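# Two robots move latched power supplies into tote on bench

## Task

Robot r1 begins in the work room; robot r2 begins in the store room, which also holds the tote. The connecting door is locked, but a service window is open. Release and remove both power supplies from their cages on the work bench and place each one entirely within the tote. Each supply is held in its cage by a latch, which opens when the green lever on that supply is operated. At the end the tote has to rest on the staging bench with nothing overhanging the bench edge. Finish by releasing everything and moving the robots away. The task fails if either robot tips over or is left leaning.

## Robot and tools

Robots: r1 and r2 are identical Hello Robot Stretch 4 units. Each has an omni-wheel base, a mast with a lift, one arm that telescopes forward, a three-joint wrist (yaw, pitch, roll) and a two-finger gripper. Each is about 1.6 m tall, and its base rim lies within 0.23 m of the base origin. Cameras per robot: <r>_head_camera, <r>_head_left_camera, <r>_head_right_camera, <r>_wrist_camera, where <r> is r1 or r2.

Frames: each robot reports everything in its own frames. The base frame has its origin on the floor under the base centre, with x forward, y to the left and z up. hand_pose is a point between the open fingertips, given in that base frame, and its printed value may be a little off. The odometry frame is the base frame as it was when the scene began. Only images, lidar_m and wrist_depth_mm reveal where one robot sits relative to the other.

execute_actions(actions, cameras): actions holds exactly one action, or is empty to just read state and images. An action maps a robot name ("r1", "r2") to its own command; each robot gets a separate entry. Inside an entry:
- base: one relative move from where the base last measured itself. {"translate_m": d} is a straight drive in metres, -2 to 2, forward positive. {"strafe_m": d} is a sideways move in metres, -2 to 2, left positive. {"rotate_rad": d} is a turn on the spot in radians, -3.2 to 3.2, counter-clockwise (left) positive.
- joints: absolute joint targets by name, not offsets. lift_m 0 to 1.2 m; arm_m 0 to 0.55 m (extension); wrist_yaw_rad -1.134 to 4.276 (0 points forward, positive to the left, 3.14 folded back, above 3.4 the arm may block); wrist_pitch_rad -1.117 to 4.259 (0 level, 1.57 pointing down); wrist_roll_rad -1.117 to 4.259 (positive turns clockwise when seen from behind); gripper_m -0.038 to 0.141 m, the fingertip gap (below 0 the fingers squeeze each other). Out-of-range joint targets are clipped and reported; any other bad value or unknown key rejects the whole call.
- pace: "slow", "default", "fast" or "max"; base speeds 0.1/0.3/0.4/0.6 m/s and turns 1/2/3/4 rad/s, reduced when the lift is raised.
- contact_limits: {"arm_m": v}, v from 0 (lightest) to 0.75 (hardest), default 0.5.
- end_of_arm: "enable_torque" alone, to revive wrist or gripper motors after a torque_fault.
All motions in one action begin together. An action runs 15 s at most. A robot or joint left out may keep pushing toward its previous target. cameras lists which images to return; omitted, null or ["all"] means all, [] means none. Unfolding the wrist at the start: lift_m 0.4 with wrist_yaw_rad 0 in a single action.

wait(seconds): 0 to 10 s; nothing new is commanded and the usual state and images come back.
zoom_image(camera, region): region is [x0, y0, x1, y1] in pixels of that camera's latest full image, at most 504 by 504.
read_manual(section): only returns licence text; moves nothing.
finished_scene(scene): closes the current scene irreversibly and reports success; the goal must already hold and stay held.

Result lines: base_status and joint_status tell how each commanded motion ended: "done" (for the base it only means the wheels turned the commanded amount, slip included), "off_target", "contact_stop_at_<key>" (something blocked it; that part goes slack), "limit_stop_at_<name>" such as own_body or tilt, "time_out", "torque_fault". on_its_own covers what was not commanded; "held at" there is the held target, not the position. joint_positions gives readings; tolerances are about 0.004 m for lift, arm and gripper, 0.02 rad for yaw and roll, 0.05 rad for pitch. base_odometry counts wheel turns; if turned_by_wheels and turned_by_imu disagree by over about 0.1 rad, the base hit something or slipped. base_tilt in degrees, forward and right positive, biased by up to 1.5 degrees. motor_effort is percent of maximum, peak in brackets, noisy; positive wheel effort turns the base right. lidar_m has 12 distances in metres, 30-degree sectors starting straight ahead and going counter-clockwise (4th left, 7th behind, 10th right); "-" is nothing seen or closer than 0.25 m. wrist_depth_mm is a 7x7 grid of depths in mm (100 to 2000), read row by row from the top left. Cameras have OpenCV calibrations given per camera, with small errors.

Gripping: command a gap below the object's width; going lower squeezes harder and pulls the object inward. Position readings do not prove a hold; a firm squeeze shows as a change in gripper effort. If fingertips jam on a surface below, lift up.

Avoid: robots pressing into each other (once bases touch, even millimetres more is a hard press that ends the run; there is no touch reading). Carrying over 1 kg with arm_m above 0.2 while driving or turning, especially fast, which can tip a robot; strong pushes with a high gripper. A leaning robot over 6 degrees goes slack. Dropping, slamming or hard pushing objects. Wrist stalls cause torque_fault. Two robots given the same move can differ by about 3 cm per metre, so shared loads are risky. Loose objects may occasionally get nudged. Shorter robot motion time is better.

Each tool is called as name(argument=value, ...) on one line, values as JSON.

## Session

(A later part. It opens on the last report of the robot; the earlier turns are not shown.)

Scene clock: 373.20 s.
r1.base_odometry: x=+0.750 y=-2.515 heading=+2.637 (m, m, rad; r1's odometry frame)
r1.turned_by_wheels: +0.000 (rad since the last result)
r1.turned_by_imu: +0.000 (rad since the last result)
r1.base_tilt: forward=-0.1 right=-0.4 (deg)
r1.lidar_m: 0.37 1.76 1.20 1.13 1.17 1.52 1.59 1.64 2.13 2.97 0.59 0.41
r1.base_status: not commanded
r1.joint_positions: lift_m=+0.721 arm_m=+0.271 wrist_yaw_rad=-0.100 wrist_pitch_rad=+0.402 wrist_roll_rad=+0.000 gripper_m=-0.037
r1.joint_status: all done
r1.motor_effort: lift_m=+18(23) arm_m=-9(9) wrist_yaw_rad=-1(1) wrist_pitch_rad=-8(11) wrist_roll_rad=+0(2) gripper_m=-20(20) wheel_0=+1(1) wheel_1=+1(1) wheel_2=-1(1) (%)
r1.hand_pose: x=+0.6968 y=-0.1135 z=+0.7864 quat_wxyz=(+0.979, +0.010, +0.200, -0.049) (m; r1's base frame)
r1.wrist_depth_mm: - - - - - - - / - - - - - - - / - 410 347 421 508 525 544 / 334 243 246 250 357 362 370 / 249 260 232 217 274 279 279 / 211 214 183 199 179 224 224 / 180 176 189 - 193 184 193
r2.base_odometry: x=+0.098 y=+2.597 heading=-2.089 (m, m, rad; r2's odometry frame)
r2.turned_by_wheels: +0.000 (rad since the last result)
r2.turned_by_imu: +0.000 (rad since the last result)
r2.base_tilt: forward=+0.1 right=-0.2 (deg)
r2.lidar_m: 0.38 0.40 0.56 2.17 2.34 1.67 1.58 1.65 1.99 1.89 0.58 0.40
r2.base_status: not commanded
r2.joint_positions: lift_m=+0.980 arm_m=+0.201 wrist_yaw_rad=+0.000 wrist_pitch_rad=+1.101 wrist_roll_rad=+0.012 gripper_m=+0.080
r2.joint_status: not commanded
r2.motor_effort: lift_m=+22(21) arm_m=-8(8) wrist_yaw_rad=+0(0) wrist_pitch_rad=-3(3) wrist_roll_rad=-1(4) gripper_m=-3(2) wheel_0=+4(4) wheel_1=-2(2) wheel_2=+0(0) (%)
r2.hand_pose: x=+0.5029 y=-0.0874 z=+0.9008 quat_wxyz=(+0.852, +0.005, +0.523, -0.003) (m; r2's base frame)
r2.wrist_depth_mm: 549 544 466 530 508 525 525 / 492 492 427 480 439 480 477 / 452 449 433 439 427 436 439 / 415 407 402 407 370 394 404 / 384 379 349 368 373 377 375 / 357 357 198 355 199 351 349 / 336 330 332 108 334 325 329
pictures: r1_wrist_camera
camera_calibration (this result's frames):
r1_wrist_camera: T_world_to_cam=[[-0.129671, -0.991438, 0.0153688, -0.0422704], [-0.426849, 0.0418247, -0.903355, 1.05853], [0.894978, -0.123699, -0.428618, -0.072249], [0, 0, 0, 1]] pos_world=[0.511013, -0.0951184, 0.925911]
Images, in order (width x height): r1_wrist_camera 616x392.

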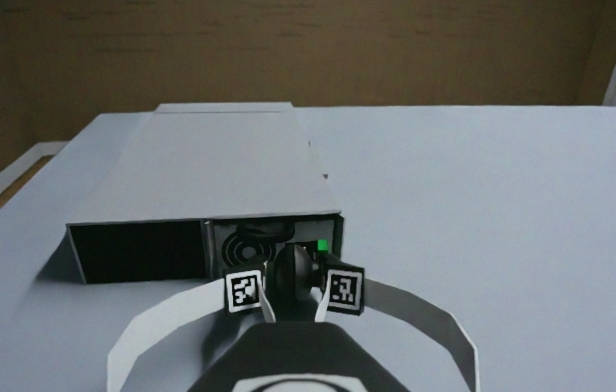

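execute_actions(actions=[{"r1":{"joints":{"arm_m":0.225}},"r2":{"joints":{"arm_m":0.05,"gripper_m":0.11},"pace":"fast"}}], cameras=[])

execute_actions(actions=[{"r1":{"joints":{"lift_m":0.745,"wrist_yaw_rad":-0.05,"gripper_m":0.034},"base":{"strafe_m":0.003}},"r2":{"joints":{"arm_m":0.0},"base":{"strafe_m":0.2},"pace":"fast"}}], cameras=["r1_wrist_camera"])

zoom_image(camera="r1_wrist_camera", region=[200, 190, 400, 320])

Scene clock: 374.67 s.
r1.base_odometry: x=+0.750 y=-2.515 heading=+2.637 (m, m, rad; r1's odometry frame)
r1.turned_by_wheels: +0.000 (rad since the last result)
r1.turned_by_imu: +0.000 (rad since the last result)
r1.base_tilt: forward=-0.1 right=-0.4 (deg)
r1.lidar_m: 0.36 1.73 1.20 1.12 1.13 1.52 1.59 1.63 2.16 2.96 0.59 0.41
r1.base_status: not commanded
r1.joint_positions: lift_m=+0.721 arm_m=+0.227 wrist_yaw_rad=-0.100 wrist_pitch_rad=+0.402 wrist_roll_rad=+0.000 gripper_m=-0.037
r1.joint_status: all done
r1.motor_effort: lift_m=+18(18) arm_m=-9(10) wrist_yaw_rad=-1(1) wrist_pitch_rad=-6(7) wrist_roll_rad=-1(1) gripper_m=-21(20) wheel_0=+1(1) wheel_1=+1(1) wheel_2=-1(1) (%)
r1.hand_pose: x=+0.6529 y=-0.1135 z=+0.7865 quat_wxyz=(+0.979, +0.010, +0.200, -0.049) (m; r1's base frame)
r1.wrist_depth_mm: - - - - - - - / - - - - - - - / - 415 347 427 512 525 544 / 336 293 270 276 359 364 370 / 259 265 268 272 274 279 279 / 211 213 182 199 179 224 224 / 180 176 189 - 193 184 194
r2.base_odometry: x=+0.098 y=+2.597 heading=-2.089 (m, m, rad; r2's odometry frame)
r2.turned_by_wheels: +0.000 (rad since the last result)
r2.turned_by_imu: +0.000 (rad since the last result)
r2.base_tilt: forward=+0.1 right=-0.2 (deg)
r2.lidar_m: 0.39 0.41 0.55 2.17 2.29 1.67 1.58 1.65 1.96 1.88 0.58 0.40
r2.base_status: not commanded
r2.joint_positions: lift_m=+0.980 arm_m=+0.051 wrist_yaw_rad=+0.000 wrist_pitch_rad=+1.101 wrist_roll_rad=+0.012 gripper_m=+0.110
r2.joint_status: all done
r2.motor_effort: lift_m=+22(21) arm_m=-8(10) wrist_yaw_rad=+0(1) wrist_pitch_rad=-3(4) wrist_roll_rad=-2(3) gripper_m=-1(1) wheel_0=+4(4) wheel_1=-2(2) wheel_2=+0(0) (%)
r2.hand_pose: x=+0.3528 y=-0.0874 z=+0.9008 quat_wxyz=(+0.852, +0.005, +0.523, -0.003) (m; r2's base frame)
r2.wrist_depth_mm: 549 549 488 535 496 530 525 / 496 492 397 404 402 480 477 / 452 452 439 439 439 439 439 / 415 413 413 410 407 407 404 / 387 384 382 379 382 384 387 / 904 891 202 904 931 917 1042 / 1025 1025 1008 108 1008 991 1008
pictures: none
No camera images: the call's "cameras" was empty. Leave "cameras" out to get every camera's image.

Scene clock: 376.47 s.
r1.base_odometry: x=+0.748 y=-2.517 heading=+2.637 (m, m, rad; r1's odometry frame)
r1.turned_by_wheels: +0.000 (rad since the last result)
r1.turned_by_imu: +0.000 (rad since the last result)
r1.base_tilt: forward=-0.1 right=-0.3 (deg)
r1.lidar_m: 0.38 1.75 1.21 1.13 1.16 1.50 1.58 1.62 2.16 2.98 0.60 0.43
r1.base_status: done
r1.joint_positions: lift_m=+0.745 arm_m=+0.227 wrist_yaw_rad=-0.050 wrist_pitch_rad=+0.402 wrist_roll_rad=+0.000 gripper_m=+0.034
r1.joint_status: all done
r1.motor_effort: lift_m=+23(24) arm_m=-9(9) wrist_yaw_rad=+0(2) wrist_pitch_rad=-7(8) wrist_roll_rad=+0(4) gripper_m=-3(18) wheel_0=+0(4) wheel_1=+2(8) wheel_2=+0(1) (%)
r1.hand_pose: x=+0.6583 y=-0.1006 z=+0.8101 quat_wxyz=(+0.980, +0.005, +0.200, -0.025) (m; r1's base frame)
r1.wrist_depth_mm: - - - - - - - / - - - - - - - / - 603 421 466 585 609 627 / 1808 364 298 301 410 418 427 / 298 291 282 283 315 319 320 / 243 246 194 243 191 257 258 / 207 206 217 - 217 214 217
r2.base_odometry: x=+0.272 y=+2.498 heading=-2.089 (m, m, rad; r2's odometry frame)
r2.turned_by_wheels: +0.000 (rad since the last result)
r2.turned_by_imu: +0.000 (rad since the last result)
r2.base_tilt: forward=+0.1 right=-0.2 (deg)
r2.lidar_m: 0.37 0.40 0.55 1.96 2.27 1.67 1.57 1.65 2.19 2.09 0.58 0.39
r2.base_status: done
r2.joint_positions: lift_m=+0.980 arm_m=+0.003 wrist_yaw_rad=+0.000 wrist_pitch_rad=+1.101 wrist_roll_rad=+0.012 gripper_m=+0.110
r2.joint_status: all done
joint sent to its limit — the command would take r2.arm_m past its lower limit, so that joint was sent only as far as its limit.
r2.motor_effort: lift_m=+21(22) arm_m=-8(6) wrist_yaw_rad=+0(0) wrist_pitch_rad=-4(4) wrist_roll_rad=+0(1) gripper_m=-2(2) wheel_0=-2(12) wheel_1=+1(11) wheel_2=+0(0) (%)
r2.hand_pose: x=+0.3045 y=-0.0874 z=+0.9008 quat_wxyz=(+0.852, +0.005, +0.523, -0.003) (m; r2's base frame)
r2.wrist_depth_mm: 544 544 539 535 521 525 421 / 496 492 492 492 449 455 469 / 455 452 449 445 442 442 439 / 418 415 413 413 410 404 404 / 399 1138 1118 1138 1118 1160 1138 / 1060 931 202 931 946 1042 1060 / 1025 1008 1008 108 1025 991 991
pictures: r1_wrist_camera
camera_calibration (this result's frames):
r1_wrist_camera: T_world_to_cam=[[-0.0798824, -0.996686, 0.0153628, -0.0681208], [-0.428229, 0.0203962, -0.90344, 1.06171], [0.900132, -0.0787478, -0.428439, -0.0249953], [0, 0, 0, 1]] pos_world=[0.471714, -0.0915183, 0.949532]
Images, in order (width x height): r1_wrist_camera 616x392.

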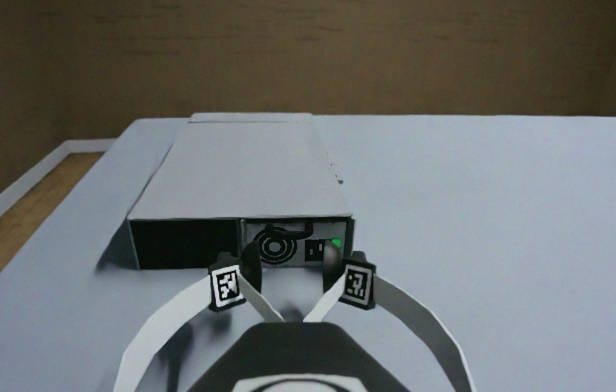

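Region (200, 190, 400, 320) of r1_wrist_camera's 616x392 image, scaled by 2.520; it fills the top 328 rows of this view, and the rest is white.

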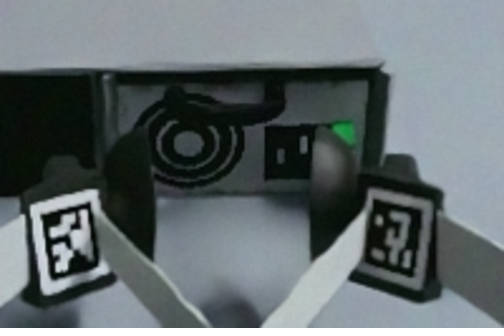

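execute_actions(actions=[{"r1":{"joints":{"arm_m":0.259,"gripper_m":0.032},"pace":"slow","contact_limits":{"arm_m":0.2}},"r2":{"base":{"strafe_m":0.15},"pace":"fast"}}], cameras=["r1_wrist_camera"])

execute_actions(actions=[{"r1":{"joints":{"arm_m":0.265,"lift_m":0.743,"gripper_m":0.005},"pace":"slow"},"r2":{"base":{"strafe_m":0.1},"pace":"fast"}}], cameras=[])

execute_actions(actions=[{"r1":{"joints":{"arm_m":0.271,"lift_m":0.741,"gripper_m":-0.017},"pace":"slow"}}], cameras=[])

execute_actions(actions=[{"r1":{"joints":{"arm_m":0.276,"lift_m":0.739,"gripper_m":-0.038},"pace":"slow"}}], cameras=[])

execute_actions(actions=[{"r1":{"joints":{"arm_m":0.266,"lift_m":0.735},"pace":"slow"}}], cameras=["r1_wrist_camera"])

Scene clock: 378.43 s.
r1.base_odometry: x=+0.748 y=-2.517 heading=+2.637 (m, m, rad; r1's odometry frame)
r1.turned_by_wheels: +0.000 (rad since the last result)
r1.turned_by_imu: +0.000 (rad since the last result)
r1.base_tilt: forward=-0.1 right=-0.3 (deg)
r1.lidar_m: 0.38 1.76 1.22 1.13 1.15 1.52 1.60 1.64 2.13 2.95 0.60 0.38
r1.base_status: not commanded
r1.joint_positions: lift_m=+0.745 arm_m=+0.257 wrist_yaw_rad=-0.050 wrist_pitch_rad=+0.402 wrist_roll_rad=+0.000 gripper_m=+0.032
r1.joint_status: all done
r1.motor_effort: lift_m=+22(23) arm_m=+9(9) wrist_yaw_rad=-1(1) wrist_pitch_rad=-7(8) wrist_roll_rad=+1(1) gripper_m=-4(5) wheel_0=+0(0) wheel_1=+2(2) wheel_2=+0(0) (%)
r1.contact_limits: arm_m 0.2
r1.hand_pose: x=+0.6890 y=-0.1006 z=+0.8101 quat_wxyz=(+0.980, +0.005, +0.200, -0.025) (m; r1's base frame)
r1.wrist_depth_mm: - - - - - - - / - - - - - - - / - 597 421 462 591 603 621 / 1921 366 298 300 410 418 424 / 298 276 241 250 314 320 320 / 242 246 193 244 191 257 257 / 207 206 217 - 217 214 217
r2.base_odometry: x=+0.402 y=+2.424 heading=-2.089 (m, m, rad; r2's odometry frame)
r2.turned_by_wheels: +0.000 (rad since the last result)
r2.turned_by_imu: +0.001 (rad since the last result)
r2.base_tilt: forward=+0.2 right=-0.2 (deg)
r2.lidar_m: 0.38 0.41 1.92 1.83 2.13 1.67 1.59 1.69 2.27 2.27 0.58 0.40
r2.base_status: done
r2.joint_positions: lift_m=+0.980 arm_m=+0.003 wrist_yaw_rad=+0.000 wrist_pitch_rad=+1.101 wrist_roll_rad=+0.012 gripper_m=+0.110
r2.joint_status: not commanded
r2.motor_effort: lift_m=+21(21) arm_m=-8(8) wrist_yaw_rad=+0(0) wrist_pitch_rad=-3(3) wrist_roll_rad=-3(3) gripper_m=-1(1) wheel_0=-1(10) wheel_1=+0(10) wheel_2=+0(0) (%)
r2.hand_pose: x=+0.3045 y=-0.0874 z=+0.9008 quat_wxyz=(+0.852, +0.005, +0.523, -0.003) (m; r2's base frame)
r2.wrist_depth_mm: 549 544 544 539 535 480 521 / 496 496 492 488 488 466 459 / 452 452 449 449 442 439 439 / 415 415 413 410 407 407 404 / 399 597 1118 1138 1118 1160 1138 / 1098 831 202 931 931 1025 1042 / 1025 1008 1025 108 1008 991 991
pictures: r1_wrist_camera
camera_calibration (this result's frames):
r1_wrist_camera: T_world_to_cam=[[-0.0798502, -0.996688, 0.0153628, -0.0656797], [-0.42823, 0.0203824, -0.90344, 1.07487], [0.900135, -0.0787186, -0.428439, -0.0526575], [0, 0, 0, 1]] pos_world=[0.502447, -0.0915159, 0.949532]
Images, in order (width x height): r1_wrist_camera 616x392.

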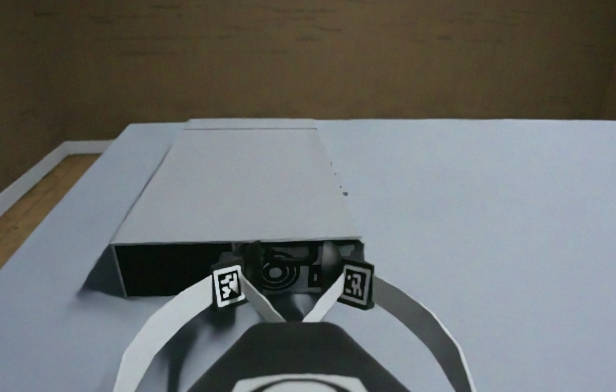

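Scene clock: 379.80 s.
r1.base_odometry: x=+0.748 y=-2.517 heading=+2.637 (m, m, rad; r1's odometry frame)
r1.turned_by_wheels: +0.000 (rad since the last result)
r1.turned_by_imu: +0.000 (rad since the last result)
r1.base_tilt: forward=+0.0 right=-0.3 (deg)
r1.lidar_m: 0.37 1.75 1.20 1.13 1.16 1.51 1.60 1.64 2.16 2.97 0.60 0.40
r1.base_status: not commanded
r1.joint_positions: lift_m=+0.743 arm_m=+0.264 wrist_yaw_rad=-0.048 wrist_pitch_rad=+0.404 wrist_roll_rad=+0.000 gripper_m=+0.005
r1.joint_status: all done
r1.motor_effort: lift_m=+20(21) arm_m=+6(11) wrist_yaw_rad=-7(9) wrist_pitch_rad=-11(12) wrist_roll_rad=-1(1) gripper_m=-19(22) wheel_0=-1(0) wheel_1=+1(2) wheel_2=+1(1) (%)
r1.hand_pose: x=+0.6956 y=-0.0999 z=+0.8079 quat_wxyz=(+0.979, +0.005, +0.200, -0.023) (m; r1's base frame)
r1.wrist_depth_mm: - - - - - - - / - - - - - - - / - 535 407 449 569 585 609 / 1808 342 289 293 399 407 415 / 290 270 245 233 309 312 312 / 238 239 187 238 187 252 253 / 203 200 213 - 216 211 213
r2.base_odometry: x=+0.489 y=+2.374 heading=-2.089 (m, m, rad; r2's odometry frame)
r2.turned_by_wheels: +0.000 (rad since the last result)
r2.turned_by_imu: +0.000 (rad since the last result)
r2.base_tilt: forward=+0.1 right=-0.2 (deg)
r2.lidar_m: 0.37 0.39 1.78 1.74 2.02 1.67 1.59 1.65 2.28 2.37 0.55 0.42
r2.base_status: done
r2.joint_positions: lift_m=+0.980 arm_m=+0.003 wrist_yaw_rad=+0.000 wrist_pitch_rad=+1.101 wrist_roll_rad=+0.012 gripper_m=+0.110
r2.joint_status: not commanded
r2.motor_effort: lift_m=+21(21) arm_m=-8(8) wrist_yaw_rad=+0(0) wrist_pitch_rad=-4(3) wrist_roll_rad=-1(4) gripper_m=-1(1) wheel_0=-1(13) wheel_1=-1(10) wheel_2=+0(1) (%)
r2.hand_pose: x=+0.3045 y=-0.0874 z=+0.9008 quat_wxyz=(+0.852, +0.005, +0.523, -0.003) (m; r2's base frame)
r2.wrist_depth_mm: 1618 544 539 539 535 530 462 / 1464 496 488 488 484 480 466 / 469 452 445 445 442 442 439 / 421 415 413 410 407 407 404 / 399 410 715 1118 1098 1160 1138 / 1098 1060 202 946 931 1042 1060 / 1025 991 991 108 1025 991 991
pictures: none
No camera images: the call's "cameras" was empty. Leave "cameras" out to get every camera's image.

Scene clock: 380.87 s.
r1.base_odometry: x=+0.748 y=-2.517 heading=+2.637 (m, m, rad; r1's odometry frame)
r1.turned_by_wheels: +0.000 (rad since the last result)
r1.turned_by_imu: +0.000 (rad since the last result)
r1.base_tilt: forward=+0.0 right=-0.3 (deg)
r1.lidar_m: 0.38 1.74 1.20 1.12 1.15 1.50 1.59 1.64 2.14 2.96 0.61 0.40
r1.base_status: not commanded
r1.joint_positions: lift_m=+0.741 arm_m=+0.270 wrist_yaw_rad=-0.049 wrist_pitch_rad=+0.405 wrist_roll_rad=+0.000 gripper_m=-0.016
r1.joint_status: all done
r1.motor_effort: lift_m=+20(19) arm_m=+7(12) wrist_yaw_rad=-4(8) wrist_pitch_rad=-14(15) wrist_roll_rad=-1(2) gripper_m=-28(25) wheel_0=+0(1) wheel_1=+2(2) wheel_2=+0(1) (%)
r1.hand_pose: x=+0.7011 y=-0.1002 z=+0.8056 quat_wxyz=(+0.979, +0.005, +0.201, -0.024) (m; r1's base frame)
r1.wrist_depth_mm: - - - - - - - / - - - - - - - / - 525 397 439 564 574 597 / 1808 332 283 287 394 402 407 / 287 264 231 230 301 307 307 / 234 228 187 236 185 248 250 / 200 200 209 - 213 208 211
r2.base_odometry: x=+0.489 y=+2.374 heading=-2.089 (m, m, rad; r2's odometry frame)
r2.turned_by_wheels: +0.000 (rad since the last result)
r2.turned_by_imu: +0.000 (rad since the last result)
r2.base_tilt: forward=+0.1 right=-0.2 (deg)
r2.lidar_m: 0.38 0.39 1.81 1.73 2.02 1.67 1.59 1.65 2.27 2.37 0.55 0.39
r2.base_status: not commanded
r2.joint_positions: lift_m=+0.980 arm_m=+0.003 wrist_yaw_rad=+0.000 wrist_pitch_rad=+1.101 wrist_roll_rad=+0.012 gripper_m=+0.110
r2.joint_status: not commanded
r2.motor_effort: lift_m=+21(21) arm_m=-8(8) wrist_yaw_rad=+0(0) wrist_pitch_rad=-3(3) wrist_roll_rad=-1(1) gripper_m=-3(2) wheel_0=-1(1) wheel_1=-1(1) wheel_2=+0(0) (%)
r2.hand_pose: x=+0.3045 y=-0.0874 z=+0.9008 quat_wxyz=(+0.852, +0.005, +0.523, -0.003) (m; r2's base frame)
r2.wrist_depth_mm: 1661 544 539 539 535 530 462 / 1464 492 492 484 484 484 462 / 469 452 449 445 442 439 439 / 421 415 413 410 407 407 404 / 399 410 732 1138 1098 1138 1138 / 1078 1078 202 946 931 1042 1042 / 1025 1025 1008 108 1025 991 991
pictures: none
No camera images: the call's "cameras" was empty. Leave "cameras" out to get every camera's image.

Scene clock: 381.90 s.
r1.base_odometry: x=+0.748 y=-2.517 heading=+2.637 (m, m, rad; r1's odometry frame)
r1.turned_by_wheels: +0.000 (rad since the last result)
r1.turned_by_imu: +0.000 (rad since the last result)
r1.base_tilt: forward=+0.0 right=-0.4 (deg)
r1.lidar_m: 0.37 1.76 1.20 1.13 1.15 1.52 1.60 1.61 2.14 2.96 0.58 0.42
r1.base_status: not commanded
r1.joint_positions: lift_m=+0.739 arm_m=+0.275 wrist_yaw_rad=-0.049 wrist_pitch_rad=+0.406 wrist_roll_rad=+0.000 gripper_m=-0.037
r1.joint_status: all done
r1.motor_effort: lift_m=+20(21) arm_m=+8(11) wrist_yaw_rad=-4(6) wrist_pitch_rad=-18(17) wrist_roll_rad=+0(2) gripper_m=-31(30) wheel_0=+0(0) wheel_1=+2(2) wheel_2=-1(1) (%)
r1.hand_pose: x=+0.7060 y=-0.1003 z=+0.8034 quat_wxyz=(+0.979, +0.005, +0.201, -0.024) (m; r1's base frame)
r1.wrist_depth_mm: - - - - - - - / - - - - - - - / - 517 389 427 549 569 585 / 1756 310 276 282 389 394 402 / 282 262 226 229 287 303 304 / 230 220 181 233 184 245 246 / 198 196 207 - 212 205 208
r2.base_odometry: x=+0.489 y=+2.374 heading=-2.089 (m, m, rad; r2's odometry frame)
r2.turned_by_wheels: +0.000 (rad since the last result)
r2.turned_by_imu: +0.000 (rad since the last result)
r2.base_tilt: forward=+0.1 right=-0.2 (deg)
r2.lidar_m: 0.37 0.40 1.77 1.73 2.03 1.67 1.59 1.65 2.28 2.36 0.57 0.41
r2.base_status: not commanded
r2.joint_positions: lift_m=+0.980 arm_m=+0.003 wrist_yaw_rad=+0.000 wrist_pitch_rad=+1.101 wrist_roll_rad=+0.012 gripper_m=+0.110
r2.joint_status: not commanded
r2.motor_effort: lift_m=+21(21) arm_m=-8(8) wrist_yaw_rad=+0(0) wrist_pitch_rad=-4(3) wrist_roll_rad=-3(2) gripper_m=-2(2) wheel_0=-1(1) wheel_1=-1(1) wheel_2=+0(0) (%)
r2.hand_pose: x=+0.3045 y=-0.0874 z=+0.9008 quat_wxyz=(+0.852, +0.005, +0.523, -0.003) (m; r2's base frame)
r2.wrist_depth_mm: 1618 544 544 544 535 530 462 / 1464 492 488 488 484 484 466 / 469 452 449 445 442 442 439 / 424 415 413 413 410 407 404 / 399 407 715 1160 1118 1160 1138 / 1098 1078 202 946 931 1042 1060 / 1025 1008 1008 108 1025 1008 991
pictures: none
No camera images: the call's "cameras" was empty. Leave "cameras" out to get every camera's image.

Scene clock: 382.83 s.
r1.base_odometry: x=+0.748 y=-2.517 heading=+2.637 (m, m, rad; r1's odometry frame)
r1.turned_by_wheels: +0.000 (rad since the last result)
r1.turned_by_imu: +0.000 (rad since the last result)
r1.base_tilt: forward=+0.1 right=-0.3 (deg)
r1.lidar_m: 0.37 1.75 1.20 1.12 1.16 1.54 1.60 1.64 2.16 2.98 0.60 0.41
r1.base_status: not commanded
r1.joint_positions: lift_m=+0.735 arm_m=+0.269 wrist_yaw_rad=-0.041 wrist_pitch_rad=+0.397 wrist_roll_rad=+0.000 gripper_m=-0.037
r1.joint_status: all done
r1.on_its_own: wrist_yaw_rad is at rest, and its effort (-25) is outside its rest range (-13 to +13)
r1.motor_effort: lift_m=+21(21) arm_m=-19(19) wrist_yaw_rad=-25(25) wrist_pitch_rad=+6(18) wrist_roll_rad=-1(2) gripper_m=-37(38) wheel_0=-4(4) wheel_1=-2(2) wheel_2=+7(7) (%)
r1.hand_pose: x=+0.7024 y=-0.0984 z=+0.8015 quat_wxyz=(+0.980, +0.004, +0.197, -0.020) (m; r1's base frame)
r1.wrist_depth_mm: - - - - - - - / - - - - - - - / - 535 394 436 559 585 603 / 1808 332 277 283 394 399 404 / 282 260 229 226 289 303 306 / 231 219 183 232 184 244 245 / 196 195 206 - 211 203 207
r2.base_odometry: x=+0.489 y=+2.374 heading=-2.089 (m, m, rad; r2's odometry frame)
r2.turned_by_wheels: +0.000 (rad since the last result)
r2.turned_by_imu: +0.000 (rad since the last result)
r2.base_tilt: forward=+0.1 right=-0.2 (deg)
r2.lidar_m: 0.36 0.40 1.79 1.72 2.03 1.66 1.59 1.64 2.29 2.34 0.57 0.38
r2.base_status: not commanded
r2.joint_positions: lift_m=+0.980 arm_m=+0.003 wrist_yaw_rad=+0.000 wrist_pitch_rad=+1.101 wrist_roll_rad=+0.012 gripper_m=+0.110
r2.joint_status: not commanded
r2.motor_effort: lift_m=+21(21) arm_m=-8(8) wrist_yaw_rad=+0(0) wrist_pitch_rad=-4(3) wrist_roll_rad=+0(0) gripper_m=+0(0) wheel_0=-1(1) wheel_1=-1(1) wheel_2=+0(0) (%)
r2.hand_pose: x=+0.3045 y=-0.0874 z=+0.9008 quat_wxyz=(+0.852, +0.005, +0.523, -0.003) (m; r2's base frame)
r2.wrist_depth_mm: 1661 544 539 539 535 530 459 / 1464 496 488 488 484 484 466 / 469 452 449 445 442 442 439 / 424 415 413 413 407 407 404 / 399 410 723 1118 1118 1138 1138 / 1098 1078 201 946 917 1042 1060 / 1025 1008 1008 108 1008 991 991
pictures: r1_wrist_camera
camera_calibration (this result's frames):
r1_wrist_camera: T_world_to_cam=[[-0.0712086, -0.997345, 0.0152186, -0.0682449], [-0.424051, 0.0164595, -0.905489, 1.07111], [0.902834, -0.070932, -0.424097, -0.0728124], [0, 0, 0, 1]] pos_world=[0.515084, -0.0908585, 0.940039]
Images, in order (width x height): r1_wrist_camera 616x392.

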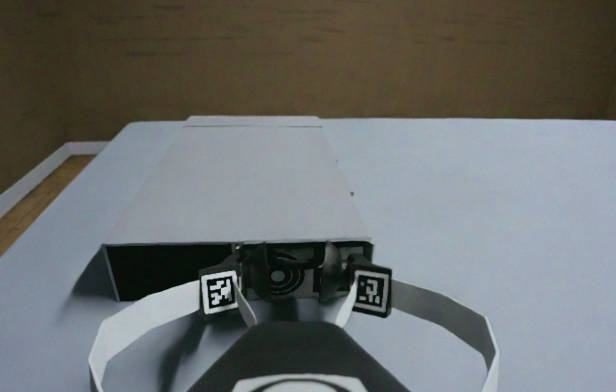

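execute_actions(actions=[{"r1":{"joints":{"arm_m":0.26,"lift_m":0.734},"pace":"slow"}}], cameras=[])

execute_actions(actions=[{"r1":{"joints":{"arm_m":0.254},"pace":"slow"}}], cameras=["r1_wrist_camera"])

Scene clock: 383.87 s.
r1.base_odometry: x=+0.749 y=-2.517 heading=+2.637 (m, m, rad; r1's odometry frame)
r1.turned_by_wheels: +0.000 (rad since the last result)
r1.turned_by_imu: +0.001 (rad since the last result)
r1.base_tilt: forward=-0.1 right=-0.4 (deg)
r1.lidar_m: 0.37 1.74 1.20 1.14 1.16 1.51 1.60 1.64 2.15 2.97 0.59 0.40
r1.base_status: not commanded
r1.joint_positions: lift_m=+0.734 arm_m=+0.261 wrist_yaw_rad=-0.051 wrist_pitch_rad=+0.405 wrist_roll_rad=+0.000 gripper_m=-0.037
r1.joint_status: all done
r1.motor_effort: lift_m=+21(22) arm_m=-5(21) wrist_yaw_rad=+0(27) wrist_pitch_rad=-14(16) wrist_roll_rad=-3(1) gripper_m=-19(36) wheel_0=+4(4) wheel_1=+3(3) wheel_2=-2(8) (%)
r1.hand_pose: x=+0.6922 y=-0.1007 z=+0.7985 quat_wxyz=(+0.979, +0.005, +0.201, -0.025) (m; r1's base frame)
r1.wrist_depth_mm: - - - - - - - / - - - - - - - / - 512 379 415 544 554 580 / 1708 301 270 274 382 389 394 / 278 262 258 234 293 296 298 / 227 221 182 198 176 239 241 / 193 191 203 - 206 200 204
r2.base_odometry: x=+0.489 y=+2.374 heading=-2.089 (m, m, rad; r2's odometry frame)
r2.turned_by_wheels: +0.000 (rad since the last result)
r2.turned_by_imu: +0.000 (rad since the last result)
r2.base_tilt: forward=+0.1 right=-0.2 (deg)
r2.lidar_m: 0.37 0.40 1.82 1.72 2.04 1.70 1.61 1.65 2.30 2.36 0.58 0.39
r2.base_status: not commanded
r2.joint_positions: lift_m=+0.980 arm_m=+0.003 wrist_yaw_rad=+0.000 wrist_pitch_rad=+1.101 wrist_roll_rad=+0.012 gripper_m=+0.110
r2.joint_status: not commanded
r2.motor_effort: lift_m=+21(21) arm_m=-8(8) wrist_yaw_rad=+0(0) wrist_pitch_rad=-3(3) wrist_roll_rad=-3(2) gripper_m=+0(1) wheel_0=-1(1) wheel_1=-1(1) wheel_2=+0(0) (%)
r2.hand_pose: x=+0.3045 y=-0.0874 z=+0.9008 quat_wxyz=(+0.852, +0.005, +0.523, -0.003) (m; r2's base frame)
r2.wrist_depth_mm: 1618 544 544 539 535 530 459 / 1499 492 492 488 484 480 466 / 469 449 449 445 445 439 439 / 421 415 413 413 410 407 404 / 399 407 715 1138 1118 1160 1160 / 1098 1078 202 960 917 1042 1060 / 1025 1008 1025 108 1008 991 991
pictures: none
No camera images: the call's "cameras" was empty. Leave "cameras" out to get every camera's image.

Scene clock: 384.63 s.
r1.base_odometry: x=+0.749 y=-2.517 heading=+2.637 (m, m, rad; r1's odometry frame)
r1.turned_by_wheels: +0.000 (rad since the last result)
r1.turned_by_imu: +0.000 (rad since the last result)
r1.base_tilt: forward=+0.0 right=-0.3 (deg)
r1.lidar_m: 0.36 1.74 1.21 1.13 1.13 1.52 1.60 1.63 2.14 2.97 0.60 0.41
r1.base_status: not commanded
r1.joint_positions: lift_m=+0.734 arm_m=+0.256 wrist_yaw_rad=-0.050 wrist_pitch_rad=+0.402 wrist_roll_rad=+0.000 gripper_m=-0.037
r1.joint_status: all done
r1.motor_effort: lift_m=+21(21) arm_m=-10(7) wrist_yaw_rad=-2(5) wrist_pitch_rad=-7(15) wrist_roll_rad=-1(0) gripper_m=-20(20) wheel_0=+1(4) wheel_1=+2(3) wheel_2=-1(2) (%)
r1.hand_pose: x=+0.6873 y=-0.1005 z=+0.7992 quat_wxyz=(+0.980, +0.005, +0.200, -0.024) (m; r1's base frame)
r1.wrist_depth_mm: - - - - - - - / - - - - - - - / - 521 384 427 554 574 585 / 1708 306 273 276 389 392 399 / 278 272 263 244 297 298 301 / 229 230 182 198 176 241 242 / 195 194 204 - 208 202 205
r2.base_odometry: x=+0.489 y=+2.374 heading=-2.089 (m, m, rad; r2's odometry frame)
r2.turned_by_wheels: +0.000 (rad since the last result)
r2.turned_by_imu: +0.000 (rad since the last result)
r2.base_tilt: forward=+0.1 right=-0.2 (deg)
r2.lidar_m: 0.36 0.38 1.80 1.73 2.01 1.67 1.58 1.66 2.27 2.36 0.56 0.41
r2.base_status: not commanded
r2.joint_positions: lift_m=+0.980 arm_m=+0.003 wrist_yaw_rad=+0.000 wrist_pitch_rad=+1.101 wrist_roll_rad=+0.012 gripper_m=+0.110
r2.joint_status: not commanded
r2.motor_effort: lift_m=+21(21) arm_m=-8(8) wrist_yaw_rad=+0(0) wrist_pitch_rad=-3(4) wrist_roll_rad=-1(2) gripper_m=-1(0) wheel_0=-1(1) wheel_1=-1(1) wheel_2=+0(0) (%)
r2.hand_pose: x=+0.3045 y=-0.0874 z=+0.9008 quat_wxyz=(+0.852, +0.005, +0.523, -0.003) (m; r2's base frame)
r2.wrist_depth_mm: 1661 544 544 539 539 530 462 / 1499 492 492 488 488 484 466 / 469 452 449 445 445 442 439 / 421 415 413 410 407 404 404 / 399 407 723 1138 1118 1138 1138 / 1098 1078 202 960 931 1025 1060 / 1025 1008 1008 108 1008 991 1008
pictures: r1_wrist_camera
camera_calibration (this result's frames):
r1_wrist_camera: T_world_to_cam=[[-0.0794793, -0.996718, 0.0153776, -0.0658191], [-0.428418, 0.0202253, -0.903354, 1.06436], [0.900078, -0.078386, -0.428619, -0.0556016], [0, 0, 0, 1]] pos_world=[0.500805, -0.0914885, 0.938674]
Images, in order (width x height): r1_wrist_camera 616x392.

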